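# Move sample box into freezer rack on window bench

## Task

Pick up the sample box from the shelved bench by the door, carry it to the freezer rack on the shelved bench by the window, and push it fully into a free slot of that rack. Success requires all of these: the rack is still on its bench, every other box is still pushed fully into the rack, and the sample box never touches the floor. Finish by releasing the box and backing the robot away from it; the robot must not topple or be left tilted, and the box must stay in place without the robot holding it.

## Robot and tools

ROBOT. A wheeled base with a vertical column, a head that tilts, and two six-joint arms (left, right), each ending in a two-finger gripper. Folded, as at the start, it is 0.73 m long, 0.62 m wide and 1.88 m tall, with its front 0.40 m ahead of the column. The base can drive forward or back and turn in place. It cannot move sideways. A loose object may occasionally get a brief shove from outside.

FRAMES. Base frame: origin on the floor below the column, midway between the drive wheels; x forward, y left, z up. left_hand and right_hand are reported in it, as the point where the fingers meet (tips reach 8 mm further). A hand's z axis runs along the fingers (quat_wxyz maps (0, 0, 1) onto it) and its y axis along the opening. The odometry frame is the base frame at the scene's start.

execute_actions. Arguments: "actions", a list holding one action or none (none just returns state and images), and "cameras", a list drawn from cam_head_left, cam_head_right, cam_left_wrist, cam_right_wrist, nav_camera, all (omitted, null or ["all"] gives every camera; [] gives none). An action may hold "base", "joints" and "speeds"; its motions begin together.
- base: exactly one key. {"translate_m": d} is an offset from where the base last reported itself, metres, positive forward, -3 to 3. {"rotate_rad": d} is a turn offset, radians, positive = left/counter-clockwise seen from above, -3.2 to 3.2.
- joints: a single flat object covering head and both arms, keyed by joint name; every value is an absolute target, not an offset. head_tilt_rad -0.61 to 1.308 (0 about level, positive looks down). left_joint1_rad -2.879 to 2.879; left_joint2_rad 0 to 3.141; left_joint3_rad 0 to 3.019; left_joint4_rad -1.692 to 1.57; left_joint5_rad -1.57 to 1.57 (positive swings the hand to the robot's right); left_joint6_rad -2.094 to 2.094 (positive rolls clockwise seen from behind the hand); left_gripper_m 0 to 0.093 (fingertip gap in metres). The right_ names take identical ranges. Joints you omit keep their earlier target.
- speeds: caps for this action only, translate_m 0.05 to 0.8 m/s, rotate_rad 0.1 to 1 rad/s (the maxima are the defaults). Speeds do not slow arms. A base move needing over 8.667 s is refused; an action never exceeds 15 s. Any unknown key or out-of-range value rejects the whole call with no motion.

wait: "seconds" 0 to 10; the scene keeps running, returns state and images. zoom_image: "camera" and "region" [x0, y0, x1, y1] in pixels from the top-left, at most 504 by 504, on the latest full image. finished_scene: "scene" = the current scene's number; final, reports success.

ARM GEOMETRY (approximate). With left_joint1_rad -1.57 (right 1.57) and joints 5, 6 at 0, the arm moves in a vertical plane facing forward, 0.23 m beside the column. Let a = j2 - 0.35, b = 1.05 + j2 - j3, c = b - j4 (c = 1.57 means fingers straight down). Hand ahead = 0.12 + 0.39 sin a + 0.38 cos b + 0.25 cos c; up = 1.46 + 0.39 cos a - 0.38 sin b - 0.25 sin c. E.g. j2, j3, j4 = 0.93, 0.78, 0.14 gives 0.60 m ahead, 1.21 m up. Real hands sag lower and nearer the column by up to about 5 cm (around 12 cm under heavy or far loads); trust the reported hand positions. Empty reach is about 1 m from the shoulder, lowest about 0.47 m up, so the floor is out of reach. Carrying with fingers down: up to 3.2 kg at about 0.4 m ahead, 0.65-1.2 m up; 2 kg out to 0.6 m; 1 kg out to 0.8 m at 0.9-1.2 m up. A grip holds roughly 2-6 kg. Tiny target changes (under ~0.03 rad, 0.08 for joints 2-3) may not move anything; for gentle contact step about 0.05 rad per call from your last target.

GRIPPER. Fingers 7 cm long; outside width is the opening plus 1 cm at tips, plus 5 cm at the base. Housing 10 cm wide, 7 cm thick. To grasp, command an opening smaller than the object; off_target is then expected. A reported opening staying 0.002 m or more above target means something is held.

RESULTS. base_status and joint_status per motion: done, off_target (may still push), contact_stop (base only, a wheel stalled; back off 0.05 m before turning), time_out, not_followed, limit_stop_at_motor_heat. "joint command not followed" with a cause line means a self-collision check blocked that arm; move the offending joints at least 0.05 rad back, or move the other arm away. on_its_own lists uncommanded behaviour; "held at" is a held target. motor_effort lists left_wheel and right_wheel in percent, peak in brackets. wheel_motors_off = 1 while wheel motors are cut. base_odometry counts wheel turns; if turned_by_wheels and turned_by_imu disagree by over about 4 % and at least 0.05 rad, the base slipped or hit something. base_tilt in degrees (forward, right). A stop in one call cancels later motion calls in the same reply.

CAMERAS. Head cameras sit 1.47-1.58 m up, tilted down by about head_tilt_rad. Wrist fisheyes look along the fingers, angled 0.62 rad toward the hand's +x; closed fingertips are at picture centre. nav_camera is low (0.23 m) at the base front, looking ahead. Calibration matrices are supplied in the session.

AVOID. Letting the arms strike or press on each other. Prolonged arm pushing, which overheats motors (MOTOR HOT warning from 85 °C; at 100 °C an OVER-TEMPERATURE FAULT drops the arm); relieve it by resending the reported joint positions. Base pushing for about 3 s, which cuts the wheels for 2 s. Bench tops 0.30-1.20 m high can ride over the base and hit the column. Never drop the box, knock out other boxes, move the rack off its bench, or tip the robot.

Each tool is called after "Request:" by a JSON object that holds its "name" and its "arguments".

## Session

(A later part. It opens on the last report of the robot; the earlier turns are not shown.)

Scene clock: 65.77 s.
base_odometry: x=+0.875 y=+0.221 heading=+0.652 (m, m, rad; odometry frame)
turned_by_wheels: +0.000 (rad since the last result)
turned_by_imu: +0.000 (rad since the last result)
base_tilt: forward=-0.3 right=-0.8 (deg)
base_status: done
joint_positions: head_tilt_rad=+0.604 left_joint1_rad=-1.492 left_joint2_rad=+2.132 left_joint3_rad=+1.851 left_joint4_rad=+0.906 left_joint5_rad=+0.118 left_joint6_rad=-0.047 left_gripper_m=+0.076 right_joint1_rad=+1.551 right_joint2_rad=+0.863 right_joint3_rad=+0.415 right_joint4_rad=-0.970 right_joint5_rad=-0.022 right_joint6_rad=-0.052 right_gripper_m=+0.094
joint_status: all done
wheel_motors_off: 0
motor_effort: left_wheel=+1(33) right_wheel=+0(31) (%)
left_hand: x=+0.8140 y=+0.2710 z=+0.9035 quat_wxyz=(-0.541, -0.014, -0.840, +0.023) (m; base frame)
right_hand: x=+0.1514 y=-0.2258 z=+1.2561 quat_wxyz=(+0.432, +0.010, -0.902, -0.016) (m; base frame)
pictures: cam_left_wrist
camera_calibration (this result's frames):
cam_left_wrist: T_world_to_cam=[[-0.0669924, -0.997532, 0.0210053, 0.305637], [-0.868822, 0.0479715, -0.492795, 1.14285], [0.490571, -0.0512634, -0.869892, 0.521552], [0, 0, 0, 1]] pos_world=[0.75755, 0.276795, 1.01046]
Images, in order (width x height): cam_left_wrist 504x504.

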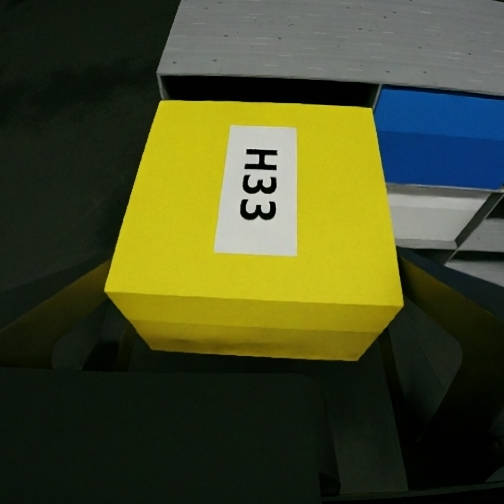

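Request:
{"name": "execute_actions", "arguments": {"actions": [{"base":{"translate_m":0.015},"speeds":{"translate_m":0.05}}], "cameras": ["cam_left_wrist"]}}

Scene clock: 68.43 s.
base_odometry: x=+0.887 y=+0.231 heading=+0.653 (m, m, rad; odometry frame)
turned_by_wheels: +0.000 (rad since the last result)
turned_by_imu: +0.000 (rad since the last result)
base_tilt: forward=-0.4 right=-0.6 (deg)
base_status: done
joint_positions: head_tilt_rad=+0.604 left_joint1_rad=-1.492 left_joint2_rad=+2.139 left_joint3_rad=+1.851 left_joint4_rad=+0.906 left_joint5_rad=+0.118 left_joint6_rad=-0.047 left_gripper_m=+0.076 right_joint1_rad=+1.551 right_joint2_rad=+0.863 right_joint3_rad=+0.416 right_joint4_rad=-0.970 right_joint5_rad=-0.022 right_joint6_rad=-0.052 right_gripper_m=+0.094
joint_status: not commanded
wheel_motors_off: 0
motor_effort: left_wheel=+1(32) right_wheel=+0(32) (%)
left_hand: x=+0.8102 y=+0.2711 z=+0.8988 quat_wxyz=(-0.538, -0.014, -0.842, +0.023) (m; base frame)
right_hand: x=+0.1517 y=-0.2258 z=+1.2560 quat_wxyz=(+0.432, +0.010, -0.902, -0.016) (m; base frame)
pictures: cam_left_wrist
camera_calibration (this result's frames):
cam_left_wrist: T_world_to_cam=[[-0.066379, -0.997558, 0.0217315, 0.304509], [-0.872197, 0.0474314, -0.486849, 1.13473], [0.484629, -0.0512707, -0.873216, 0.527131], [0, 0, 0, 1]] pos_world=[0.75446, 0.27697, 1.00613]
Images, in order (width x height): cam_left_wrist 504x504.

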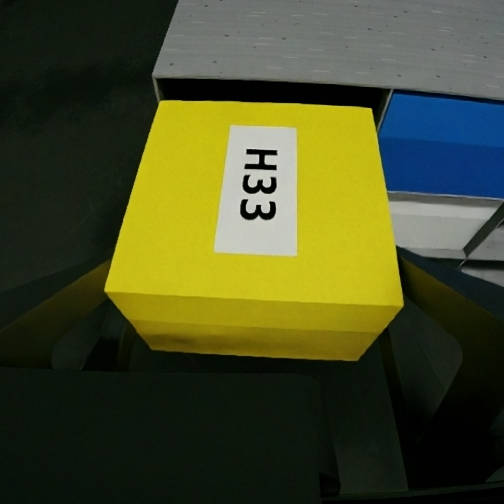

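Request:
{"name": "execute_actions", "arguments": {"actions": [{"joints":{"left_joint4_rad":0.95,"left_joint5_rad":0.132}}], "cameras": ["cam_left_wrist"]}}

Request:
{"name": "execute_actions", "arguments": {"actions": [{"base":{"translate_m":0.012},"speeds":{"translate_m":0.05}}], "cameras": ["cam_left_wrist"]}}

Scene clock: 73.03 s.
base_odometry: x=+0.887 y=+0.231 heading=+0.653 (m, m, rad; odometry frame)
turned_by_wheels: +0.000 (rad since the last result)
turned_by_imu: +0.000 (rad since the last result)
base_tilt: forward=-0.4 right=-0.7 (deg)
base_status: not commanded
joint_positions: head_tilt_rad=+0.604 left_joint1_rad=-1.492 left_joint2_rad=+2.140 left_joint3_rad=+1.851 left_joint4_rad=+0.914 left_joint5_rad=+0.127 left_joint6_rad=-0.048 left_gripper_m=+0.076 right_joint1_rad=+1.551 right_joint2_rad=+0.863 right_joint3_rad=+0.416 right_joint4_rad=-0.970 right_joint5_rad=-0.022 right_joint6_rad=-0.052 right_gripper_m=+0.094
joint_status: all done
wheel_motors_off: 0
motor_effort: left_wheel=+1(1) right_wheel=-1(1) (%)
left_hand: x=+0.8106 y=+0.2696 z=+0.9001 quat_wxyz=(-0.541, -0.016, -0.840, +0.027) (m; base frame)
right_hand: x=+0.1517 y=-0.2258 z=+1.2560 quat_wxyz=(+0.432, +0.010, -0.902, -0.016) (m; base frame)
pictures: cam_left_wrist
camera_calibration (this result's frames):
cam_left_wrist: T_world_to_cam=[[-0.0739737, -0.996925, 0.0258597, 0.305271], [-0.868707, 0.0516814, -0.492622, 1.13703], [0.489771, -0.0589056, -0.869859, 0.522877], [0, 0, 0, 1]] pos_world=[0.754242, 0.27637, 1.00706]
Images, in order (width x height): cam_left_wrist 504x504.

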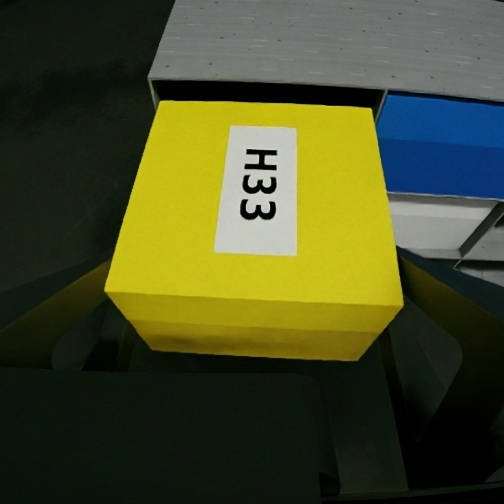

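Scene clock: 74.00 s.
base_odometry: x=+0.897 y=+0.238 heading=+0.653 (m, m, rad; odometry frame)
turned_by_wheels: +0.000 (rad since the last result)
turned_by_imu: +0.000 (rad since the last result)
base_tilt: forward=-0.3 right=-0.8 (deg)
base_status: done
joint_positions: head_tilt_rad=+0.604 left_joint1_rad=-1.492 left_joint2_rad=+2.148 left_joint3_rad=+1.851 left_joint4_rad=+0.915 left_joint5_rad=+0.129 left_joint6_rad=-0.049 left_gripper_m=+0.076 right_joint1_rad=+1.551 right_joint2_rad=+0.863 right_joint3_rad=+0.416 right_joint4_rad=-0.970 right_joint5_rad=-0.022 right_joint6_rad=-0.052 right_gripper_m=+0.094
joint_status: not commanded
wheel_motors_off: 0
motor_effort: left_wheel=+0(33) right_wheel=-1(33) (%)
left_hand: x=+0.8063 y=+0.2694 z=+0.8950 quat_wxyz=(-0.538, -0.016, -0.842, +0.028) (m; base frame)
right_hand: x=+0.1517 y=-0.2258 z=+1.2560 quat_wxyz=(+0.432, +0.010, -0.902, -0.016) (m; base frame)
pictures: cam_left_wrist
camera_calibration (this result's frames):
cam_left_wrist: T_world_to_cam=[[-0.075272, -0.996773, 0.0278952, 0.304055], [-0.87186, 0.0522112, -0.486964, 1.12806], [0.483936, -0.0609755, -0.872976, 0.528576], [0, 0, 0, 1]] pos_world=[0.750597, 0.276407, 1.00228]
Images, in order (width x height): cam_left_wrist 504x504.

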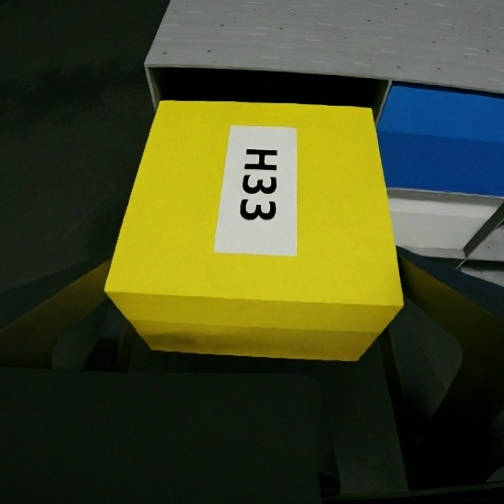

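Too low. Back off, raise.

Request:
{"name": "execute_actions", "arguments": {"actions": [{"base":{"translate_m":-0.035},"speeds":{"translate_m":0.05},"joints":{"left_joint2_rad":2.105}}], "cameras": []}}

Request:
{"name": "execute_actions", "arguments": {"actions": [{"base":{"translate_m":0.01},"speeds":{"translate_m":0.05}}], "cameras": ["cam_left_wrist"]}}

Scene clock: 77.23 s.
base_odometry: x=+0.869 y=+0.217 heading=+0.652 (m, m, rad; odometry frame)
turned_by_wheels: -0.001 (rad since the last result)
turned_by_imu: -0.001 (rad since the last result)
base_tilt: forward=-0.4 right=-0.8 (deg)
base_status: done
joint_positions: head_tilt_rad=+0.604 left_joint1_rad=-1.492 left_joint2_rad=+2.143 left_joint3_rad=+1.851 left_joint4_rad=+0.918 left_joint5_rad=+0.129 left_joint6_rad=-0.049 left_gripper_m=+0.076 right_joint1_rad=+1.551 right_joint2_rad=+0.863 right_joint3_rad=+0.415 right_joint4_rad=-0.970 right_joint5_rad=-0.022 right_joint6_rad=-0.052 right_gripper_m=+0.094
joint_status: all done
wheel_motors_off: 0
motor_effort: left_wheel=-1(30) right_wheel=+1(36) (%)
left_hand: x=+0.8093 y=+0.2692 z=+0.8991 quat_wxyz=(-0.542, -0.017, -0.840, +0.028) (m; base frame)
right_hand: x=+0.1515 y=-0.2258 z=+1.2561 quat_wxyz=(+0.432, +0.010, -0.902, -0.016) (m; base frame)
pictures: none
No camera images: the call's "cameras" was empty. Leave "cameras" out to get every camera's image.

Scene clock: 78.27 s.
base_odometry: x=+0.877 y=+0.223 heading=+0.652 (m, m, rad; odometry frame)
turned_by_wheels: +0.000 (rad since the last result)
turned_by_imu: +0.000 (rad since the last result)
base_tilt: forward=-0.4 right=-0.7 (deg)
base_status: done
joint_positions: head_tilt_rad=+0.604 left_joint1_rad=-1.492 left_joint2_rad=+2.138 left_joint3_rad=+1.851 left_joint4_rad=+0.920 left_joint5_rad=+0.130 left_joint6_rad=-0.049 left_gripper_m=+0.076 right_joint1_rad=+1.551 right_joint2_rad=+0.862 right_joint3_rad=+0.415 right_joint4_rad=-0.970 right_joint5_rad=-0.022 right_joint6_rad=-0.052 right_gripper_m=+0.094
joint_status: not commanded
wheel_motors_off: 0
motor_effort: left_wheel=+0(29) right_wheel=+1(32) (%)
left_hand: x=+0.8120 y=+0.2690 z=+0.9025 quat_wxyz=(-0.544, -0.017, -0.838, +0.028) (m; base frame)
right_hand: x=+0.1516 y=-0.2258 z=+1.2561 quat_wxyz=(+0.432, +0.010, -0.902, -0.016) (m; base frame)
pictures: cam_left_wrist
camera_calibration (this result's frames):
cam_left_wrist: T_world_to_cam=[[-0.0773064, -0.996653, 0.0265825, 0.306667], [-0.864852, 0.0537702, -0.499139, 1.14167], [0.496039, -0.0615766, -0.866114, 0.516482], [0, 0, 0, 1]] pos_world=[0.754887, 0.276056, 1.00903]
Images, in order (width x height): cam_left_wrist 504x504.

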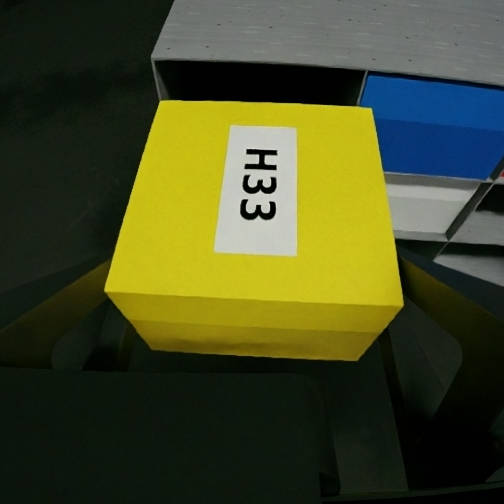

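Request:
{"name": "execute_actions", "arguments": {"actions": [{"base":{"translate_m":0.013},"speeds":{"translate_m":0.05},"joints":{"left_joint2_rad":2.095,"left_joint1_rad":-1.485}}], "cameras": ["cam_left_wrist"]}}

Scene clock: 81.17 s.
base_odometry: x=+0.887 y=+0.231 heading=+0.653 (m, m, rad; odometry frame)
turned_by_wheels: +0.000 (rad since the last result)
turned_by_imu: +0.000 (rad since the last result)
base_tilt: forward=-0.5 right=-0.7 (deg)
base_status: done
joint_positions: head_tilt_rad=+0.604 left_joint1_rad=-1.492 left_joint2_rad=+2.132 left_joint3_rad=+1.851 left_joint4_rad=+0.920 left_joint5_rad=+0.130 left_joint6_rad=-0.049 left_gripper_m=+0.076 right_joint1_rad=+1.551 right_joint2_rad=+0.862 right_joint3_rad=+0.416 right_joint4_rad=-0.970 right_joint5_rad=-0.022 right_joint6_rad=-0.052 right_gripper_m=+0.094
joint_status: all done
wheel_motors_off: 0
motor_effort: left_wheel=+0(31) right_wheel=+0(33) (%)
left_hand: x=+0.8152 y=+0.2692 z=+0.9065 quat_wxyz=(-0.547, -0.017, -0.837, +0.028) (m; base frame)
right_hand: x=+0.1518 y=-0.2258 z=+1.2560 quat_wxyz=(+0.431, +0.010, -0.902, -0.016) (m; base frame)
pictures: cam_left_wrist
camera_calibration (this result's frames):
cam_left_wrist: T_world_to_cam=[[-0.077655, -0.996652, 0.0255861, 0.308169], [-0.86198, 0.0542223, -0.504034, 1.14834], [0.50096, -0.0611955, -0.863305, 0.511695], [0, 0, 0, 1]] pos_world=[0.757438, 0.276185, 1.01267]
Images, in order (width x height): cam_left_wrist 504x504.

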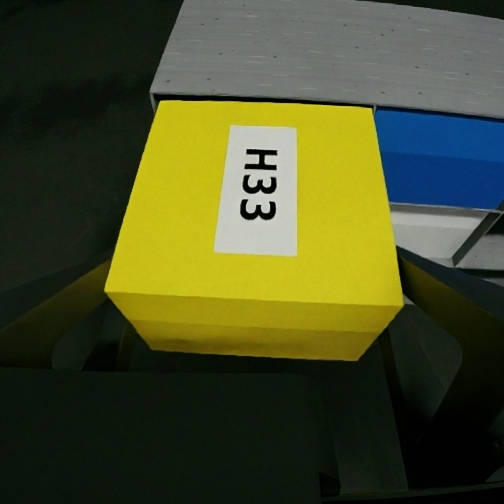

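Stop the upward creep, advance.

Request:
{"name": "execute_actions", "arguments": {"actions": [{"base":{"translate_m":0.013},"speeds":{"translate_m":0.05},"joints":{"left_joint2_rad":2.125,"left_joint4_rad":0.93}}], "cameras": ["cam_left_wrist"]}}

Scene clock: 83.23 s.
base_odometry: x=+0.897 y=+0.239 heading=+0.653 (m, m, rad; odometry frame)
turned_by_wheels: +0.000 (rad since the last result)
turned_by_imu: +0.000 (rad since the last result)
base_tilt: forward=-0.5 right=-0.6 (deg)
base_status: done
joint_positions: head_tilt_rad=+0.604 left_joint1_rad=-1.492 left_joint2_rad=+2.133 left_joint3_rad=+1.851 left_joint4_rad=+0.920 left_joint5_rad=+0.130 left_joint6_rad=-0.049 left_gripper_m=+0.076 right_joint1_rad=+1.551 right_joint2_rad=+0.862 right_joint3_rad=+0.416 right_joint4_rad=-0.970 right_joint5_rad=-0.022 right_joint6_rad=-0.052 right_gripper_m=+0.094
joint_status: all done
wheel_motors_off: 0
motor_effort: left_wheel=+1(31) right_wheel=-1(32) (%)
left_hand: x=+0.8146 y=+0.2692 z=+0.9057 quat_wxyz=(-0.546, -0.017, -0.837, +0.028) (m; base frame)
right_hand: x=+0.1518 y=-0.2258 z=+1.2560 quat_wxyz=(+0.431, +0.010, -0.902, -0.016) (m; base frame)
pictures: cam_left_wrist
camera_calibration (this result's frames):
cam_left_wrist: T_world_to_cam=[[-0.0775475, -0.996657, 0.0257198, 0.307962], [-0.862559, 0.0541318, -0.503053, 1.147], [0.499979, -0.0611954, -0.863873, 0.512644], [0, 0, 0, 1]] pos_world=[0.756927, 0.276215, 1.01194]
Images, in order (width x height): cam_left_wrist 504x504.

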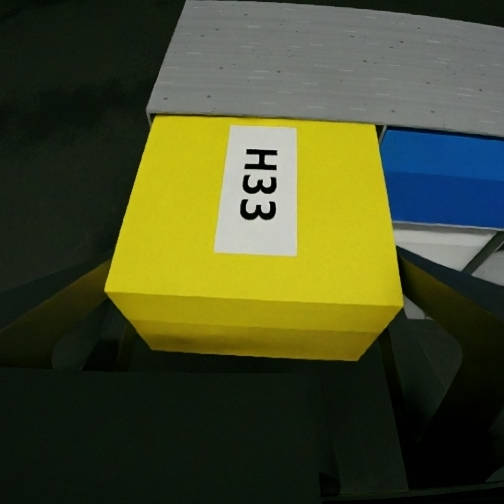

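Entered.

Request:
{"name": "execute_actions", "arguments": {"actions": [{"base":{"translate_m":0.033},"speeds":{"translate_m":0.05}}], "cameras": ["cam_left_wrist"]}}

Scene clock: 85.63 s.
base_odometry: x=+0.924 y=+0.259 heading=+0.653 (m, m, rad; odometry frame)
turned_by_wheels: +0.000 (rad since the last result)
turned_by_imu: +0.000 (rad since the last result)
base_tilt: forward=-0.4 right=-0.7 (deg)
base_status: done
joint_positions: head_tilt_rad=+0.604 left_joint1_rad=-1.492 left_joint2_rad=+2.134 left_joint3_rad=+1.851 left_joint4_rad=+0.920 left_joint5_rad=+0.139 left_joint6_rad=-0.049 left_gripper_m=+0.076 right_joint1_rad=+1.551 right_joint2_rad=+0.862 right_joint3_rad=+0.415 right_joint4_rad=-0.970 right_joint5_rad=-0.022 right_joint6_rad=-0.052 right_gripper_m=+0.094
joint_status: not commanded
wheel_motors_off: 0
motor_effort: left_wheel=+0(32) right_wheel=+1(31) (%)
left_hand: x=+0.8142 y=+0.2671 z=+0.9054 quat_wxyz=(-0.546, -0.020, -0.837, +0.032) (m; base frame)
right_hand: x=+0.1515 y=-0.2258 z=+1.2562 quat_wxyz=(+0.432, +0.010, -0.902, -0.016) (m; base frame)
pictures: cam_left_wrist
camera_calibration (this result's frames):
cam_left_wrist: T_world_to_cam=[[-0.0858814, -0.995855, 0.0299523, 0.308555], [-0.862481, 0.0592624, -0.502608, 1.14485], [0.49875, -0.068998, -0.863995, 0.515599], [0, 0, 0, 1]] pos_world=[0.756754, 0.275005, 1.01164]
Images, in order (width x height): cam_left_wrist 504x504.

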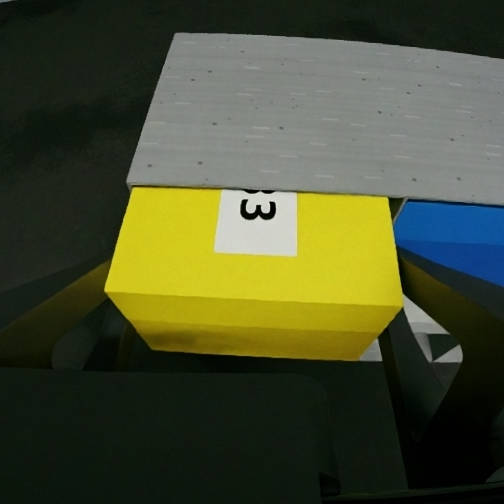

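Request:
{"name": "execute_actions", "arguments": {"actions": [{"joints":{"left_gripper_m":0.093}}], "cameras": []}}

Request:
{"name": "execute_actions", "arguments": {"actions": [{"base":{"translate_m":-0.05},"speeds":{"translate_m":0.1}}], "cameras": []}}

Request:
{"name": "execute_actions", "arguments": {"actions": [{"joints":{"left_gripper_m":0.02}}], "cameras": ["cam_left_wrist"]}}

Request:
{"name": "execute_actions", "arguments": {"actions": [{"base":{"translate_m":0.06},"speeds":{"translate_m":0.05}}], "cameras": ["cam_left_wrist"]}}

Scene clock: 89.17 s.
base_odometry: x=+0.924 y=+0.259 heading=+0.653 (m, m, rad; odometry frame)
turned_by_wheels: +0.000 (rad since the last result)
turned_by_imu: +0.000 (rad since the last result)
base_tilt: forward=-0.4 right=-0.7 (deg)
base_status: not commanded
joint_positions: head_tilt_rad=+0.604 left_joint1_rad=-1.491 left_joint2_rad=+2.134 left_joint3_rad=+1.851 left_joint4_rad=+0.920 left_joint5_rad=+0.135 left_joint6_rad=-0.049 left_gripper_m=+0.093 right_joint1_rad=+1.551 right_joint2_rad=+0.862 right_joint3_rad=+0.415 right_joint4_rad=-0.970 right_joint5_rad=-0.022 right_joint6_rad=-0.052 right_gripper_m=+0.094
joint_status: all done
wheel_motors_off: 0
motor_effort: left_wheel=+1(1) right_wheel=+0(0) (%)
left_hand: x=+0.8143 y=+0.2687 z=+0.9054 quat_wxyz=(-0.546, -0.019, -0.837, +0.030) (m; base frame)
right_hand: x=+0.1515 y=-0.2258 z=+1.2562 quat_wxyz=(+0.432, +0.010, -0.902, -0.016) (m; base frame)
pictures: none
No camera images: the call's "cameras" was empty. Leave "cameras" out to get every camera's image.

Scene clock: 90.60 s.
base_odometry: x=+0.884 y=+0.228 heading=+0.653 (m, m, rad; odometry frame)
turned_by_wheels: -0.001 (rad since the last result)
turned_by_imu: -0.001 (rad since the last result)
base_tilt: forward=-0.4 right=-0.7 (deg)
base_status: done
joint_positions: head_tilt_rad=+0.604 left_joint1_rad=-1.491 left_joint2_rad=+2.133 left_joint3_rad=+1.851 left_joint4_rad=+0.920 left_joint5_rad=+0.135 left_joint6_rad=-0.049 left_gripper_m=+0.093 right_joint1_rad=+1.551 right_joint2_rad=+0.862 right_joint3_rad=+0.415 right_joint4_rad=-0.970 right_joint5_rad=-0.022 right_joint6_rad=-0.052 right_gripper_m=+0.094
joint_status: not commanded
wheel_motors_off: 0
motor_effort: left_wheel=+0(30) right_wheel=+2(34) (%)
left_hand: x=+0.8145 y=+0.2687 z=+0.9057 quat_wxyz=(-0.546, -0.019, -0.837, +0.030) (m; base frame)
right_hand: x=+0.1514 y=-0.2258 z=+1.2562 quat_wxyz=(+0.432, +0.010, -0.902, -0.016) (m; base frame)
pictures: none
No camera images: the call's "cameras" was empty. Leave "cameras" out to get every camera's image.

Scene clock: 91.27 s.
base_odometry: x=+0.884 y=+0.228 heading=+0.653 (m, m, rad; odometry frame)
turned_by_wheels: +0.000 (rad since the last result)
turned_by_imu: +0.000 (rad since the last result)
base_tilt: forward=-0.4 right=-0.7 (deg)
base_status: not commanded
joint_positions: head_tilt_rad=+0.604 left_joint1_rad=-1.491 left_joint2_rad=+2.133 left_joint3_rad=+1.851 left_joint4_rad=+0.920 left_joint5_rad=+0.135 left_joint6_rad=-0.049 left_gripper_m=+0.020 right_joint1_rad=+1.551 right_joint2_rad=+0.862 right_joint3_rad=+0.415 right_joint4_rad=-0.970 right_joint5_rad=-0.022 right_joint6_rad=-0.052 right_gripper_m=+0.094
joint_status: all done
wheel_motors_off: 0
motor_effort: left_wheel=+0(1) right_wheel=+0(1) (%)
left_hand: x=+0.8145 y=+0.2687 z=+0.9057 quat_wxyz=(-0.546, -0.019, -0.837, +0.030) (m; base frame)
right_hand: x=+0.1514 y=-0.2258 z=+1.2562 quat_wxyz=(+0.432, +0.010, -0.902, -0.016) (m; base frame)
pictures: cam_left_wrist
camera_calibration (this result's frames):
cam_left_wrist: T_world_to_cam=[[-0.0818751, -0.996266, 0.0273841, 0.309343], [-0.862434, 0.0570523, -0.502943, 1.14598], [0.499503, -0.0647955, -0.863886, 0.514019], [0, 0, 0, 1]] pos_world=[0.756906, 0.276113, 1.01194]
Images, in order (width x height): cam_left_wrist 504x504.

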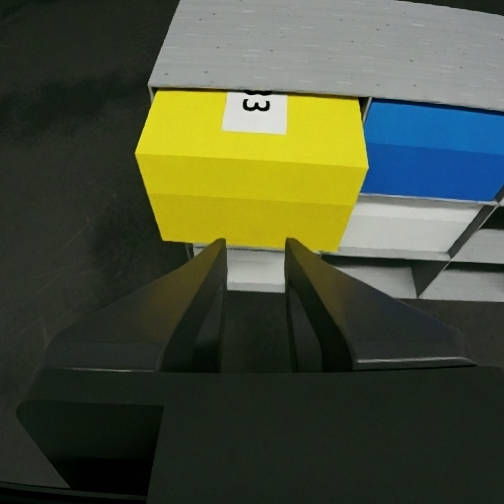

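Scene clock: 93.30 s.
base_odometry: x=+0.932 y=+0.265 heading=+0.653 (m, m, rad; odometry frame)
turned_by_wheels: +0.001 (rad since the last result)
turned_by_imu: +0.000 (rad since the last result)
base_tilt: forward=-0.4 right=-0.7 (deg)
base_status: done
joint_positions: head_tilt_rad=+0.604 left_joint1_rad=-1.491 left_joint2_rad=+2.133 left_joint3_rad=+1.851 left_joint4_rad=+0.920 left_joint5_rad=+0.135 left_joint6_rad=-0.049 left_gripper_m=+0.020 right_joint1_rad=+1.551 right_joint2_rad=+0.862 right_joint3_rad=+0.416 right_joint4_rad=-0.970 right_joint5_rad=-0.022 right_joint6_rad=-0.052 right_gripper_m=+0.094
joint_status: not commanded
wheel_motors_off: 0
motor_effort: left_wheel=+1(30) right_wheel=+0(33) (%)
left_hand: x=+0.8149 y=+0.2687 z=+0.9062 quat_wxyz=(-0.546, -0.019, -0.837, +0.030) (m; base frame)
right_hand: x=+0.1519 y=-0.2258 z=+1.2560 quat_wxyz=(+0.431, +0.010, -0.902, -0.016) (m; base frame)
pictures: cam_left_wrist
camera_calibration (this result's frames):
cam_left_wrist: T_world_to_cam=[[-0.0819483, -0.996263, 0.0272916, 0.309486], [-0.862049, 0.0571129, -0.503597, 1.14687], [0.500156, -0.0647956, -0.863507, 0.513387], [0, 0, 0, 1]] pos_world=[0.757246, 0.276093, 1.01243]
Images, in order (width x height): cam_left_wrist 504x504.

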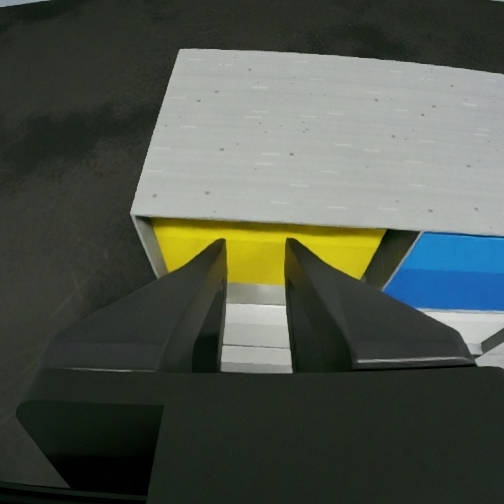

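Request:
{"name": "execute_actions", "arguments": {"actions": [{"base":{"translate_m":0.005},"speeds":{"translate_m":0.05}}], "cameras": []}}

Request:
{"name": "execute_actions", "arguments": {"actions": [{"base":{"translate_m":-0.4}}], "cameras": ["cam_head_right"]}}

Request:
{"name": "zoom_image", "arguments": {"camera": "cam_head_right", "region": [170,160,370,270]}}

Scene clock: 95.97 s.
base_odometry: x=+0.936 y=+0.268 heading=+0.653 (m, m, rad; odometry frame)
turned_by_wheels: +0.000 (rad since the last result)
turned_by_imu: +0.000 (rad since the last result)
base_tilt: forward=-0.4 right=-0.7 (deg)
base_status: done
joint_positions: head_tilt_rad=+0.604 left_joint1_rad=-1.490 left_joint2_rad=+2.134 left_joint3_rad=+1.850 left_joint4_rad=+0.920 left_joint5_rad=+0.135 left_joint6_rad=-0.049 left_gripper_m=+0.020 right_joint1_rad=+1.551 right_joint2_rad=+0.862 right_joint3_rad=+0.416 right_joint4_rad=-0.970 right_joint5_rad=-0.022 right_joint6_rad=-0.052 right_gripper_m=+0.094
joint_status: not commanded
wheel_motors_off: 0
motor_effort: left_wheel=+1(32) right_wheel=+1(34) (%)
left_hand: x=+0.8141 y=+0.2693 z=+0.9054 quat_wxyz=(-0.546, -0.019, -0.837, +0.030) (m; base frame)
right_hand: x=+0.1519 y=-0.2258 z=+1.2560 quat_wxyz=(+0.431, +0.010, -0.902, -0.016) (m; base frame)
pictures: none
No camera images: the call's "cameras" was empty. Leave "cameras" out to get every camera's image.

Scene clock: 98.30 s.
base_odometry: x=+0.618 y=+0.025 heading=+0.654 (m, m, rad; odometry frame)
turned_by_wheels: +0.001 (rad since the last result)
turned_by_imu: +0.002 (rad since the last result)
base_tilt: forward=-0.4 right=-0.6 (deg)
base_status: done
joint_positions: head_tilt_rad=+0.604 left_joint1_rad=-1.490 left_joint2_rad=+2.133 left_joint3_rad=+1.850 left_joint4_rad=+0.920 left_joint5_rad=+0.135 left_joint6_rad=-0.049 left_gripper_m=+0.020 right_joint1_rad=+1.551 right_joint2_rad=+0.862 right_joint3_rad=+0.414 right_joint4_rad=-0.970 right_joint5_rad=-0.022 right_joint6_rad=-0.052 right_gripper_m=+0.094
joint_status: not commanded
wheel_motors_off: 0
motor_effort: left_wheel=+1(50) right_wheel=-1(38) (%)
left_hand: x=+0.8145 y=+0.2700 z=+0.9059 quat_wxyz=(-0.546, -0.019, -0.837, +0.029) (m; base frame)
right_hand: x=+0.1511 y=-0.2258 z=+1.2563 quat_wxyz=(+0.432, +0.010, -0.902, -0.016) (m; base frame)
pictures: cam_head_right
camera_calibration (this result's frames):
cam_head_right: T_world_to_cam=[[-0.0220134, -0.99966, 0.013983, -0.0802972], [-0.59918, 0.00199576, -0.800612, 1.27246], [0.800312, -0.0260025, -0.59902, 0.801935], [0, 0, 0, 1]] pos_world=[0.118867, -0.0619571, 1.50024]
Images, in order (width x height): cam_head_right 672x504.

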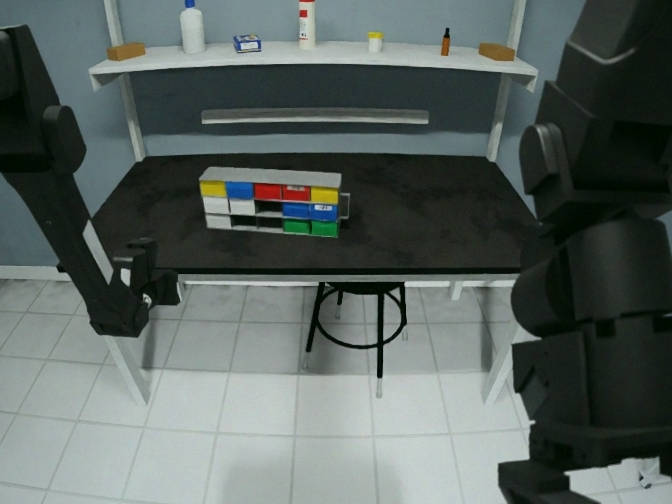

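Region (170, 160, 370, 270) of cam_head_right's 672x504 image, scaled by 2.520, with more detail than that image has; it fills the top 277 rows of this view, and the rest is white.

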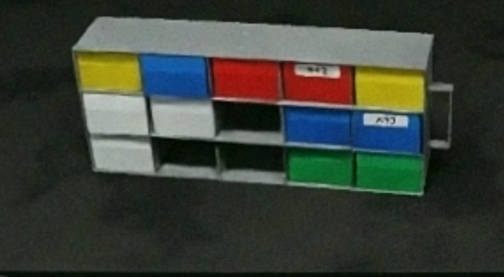

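Request:
{"name": "finished_scene", "arguments": {"scene": 2}}

The scene is finished: the task was done.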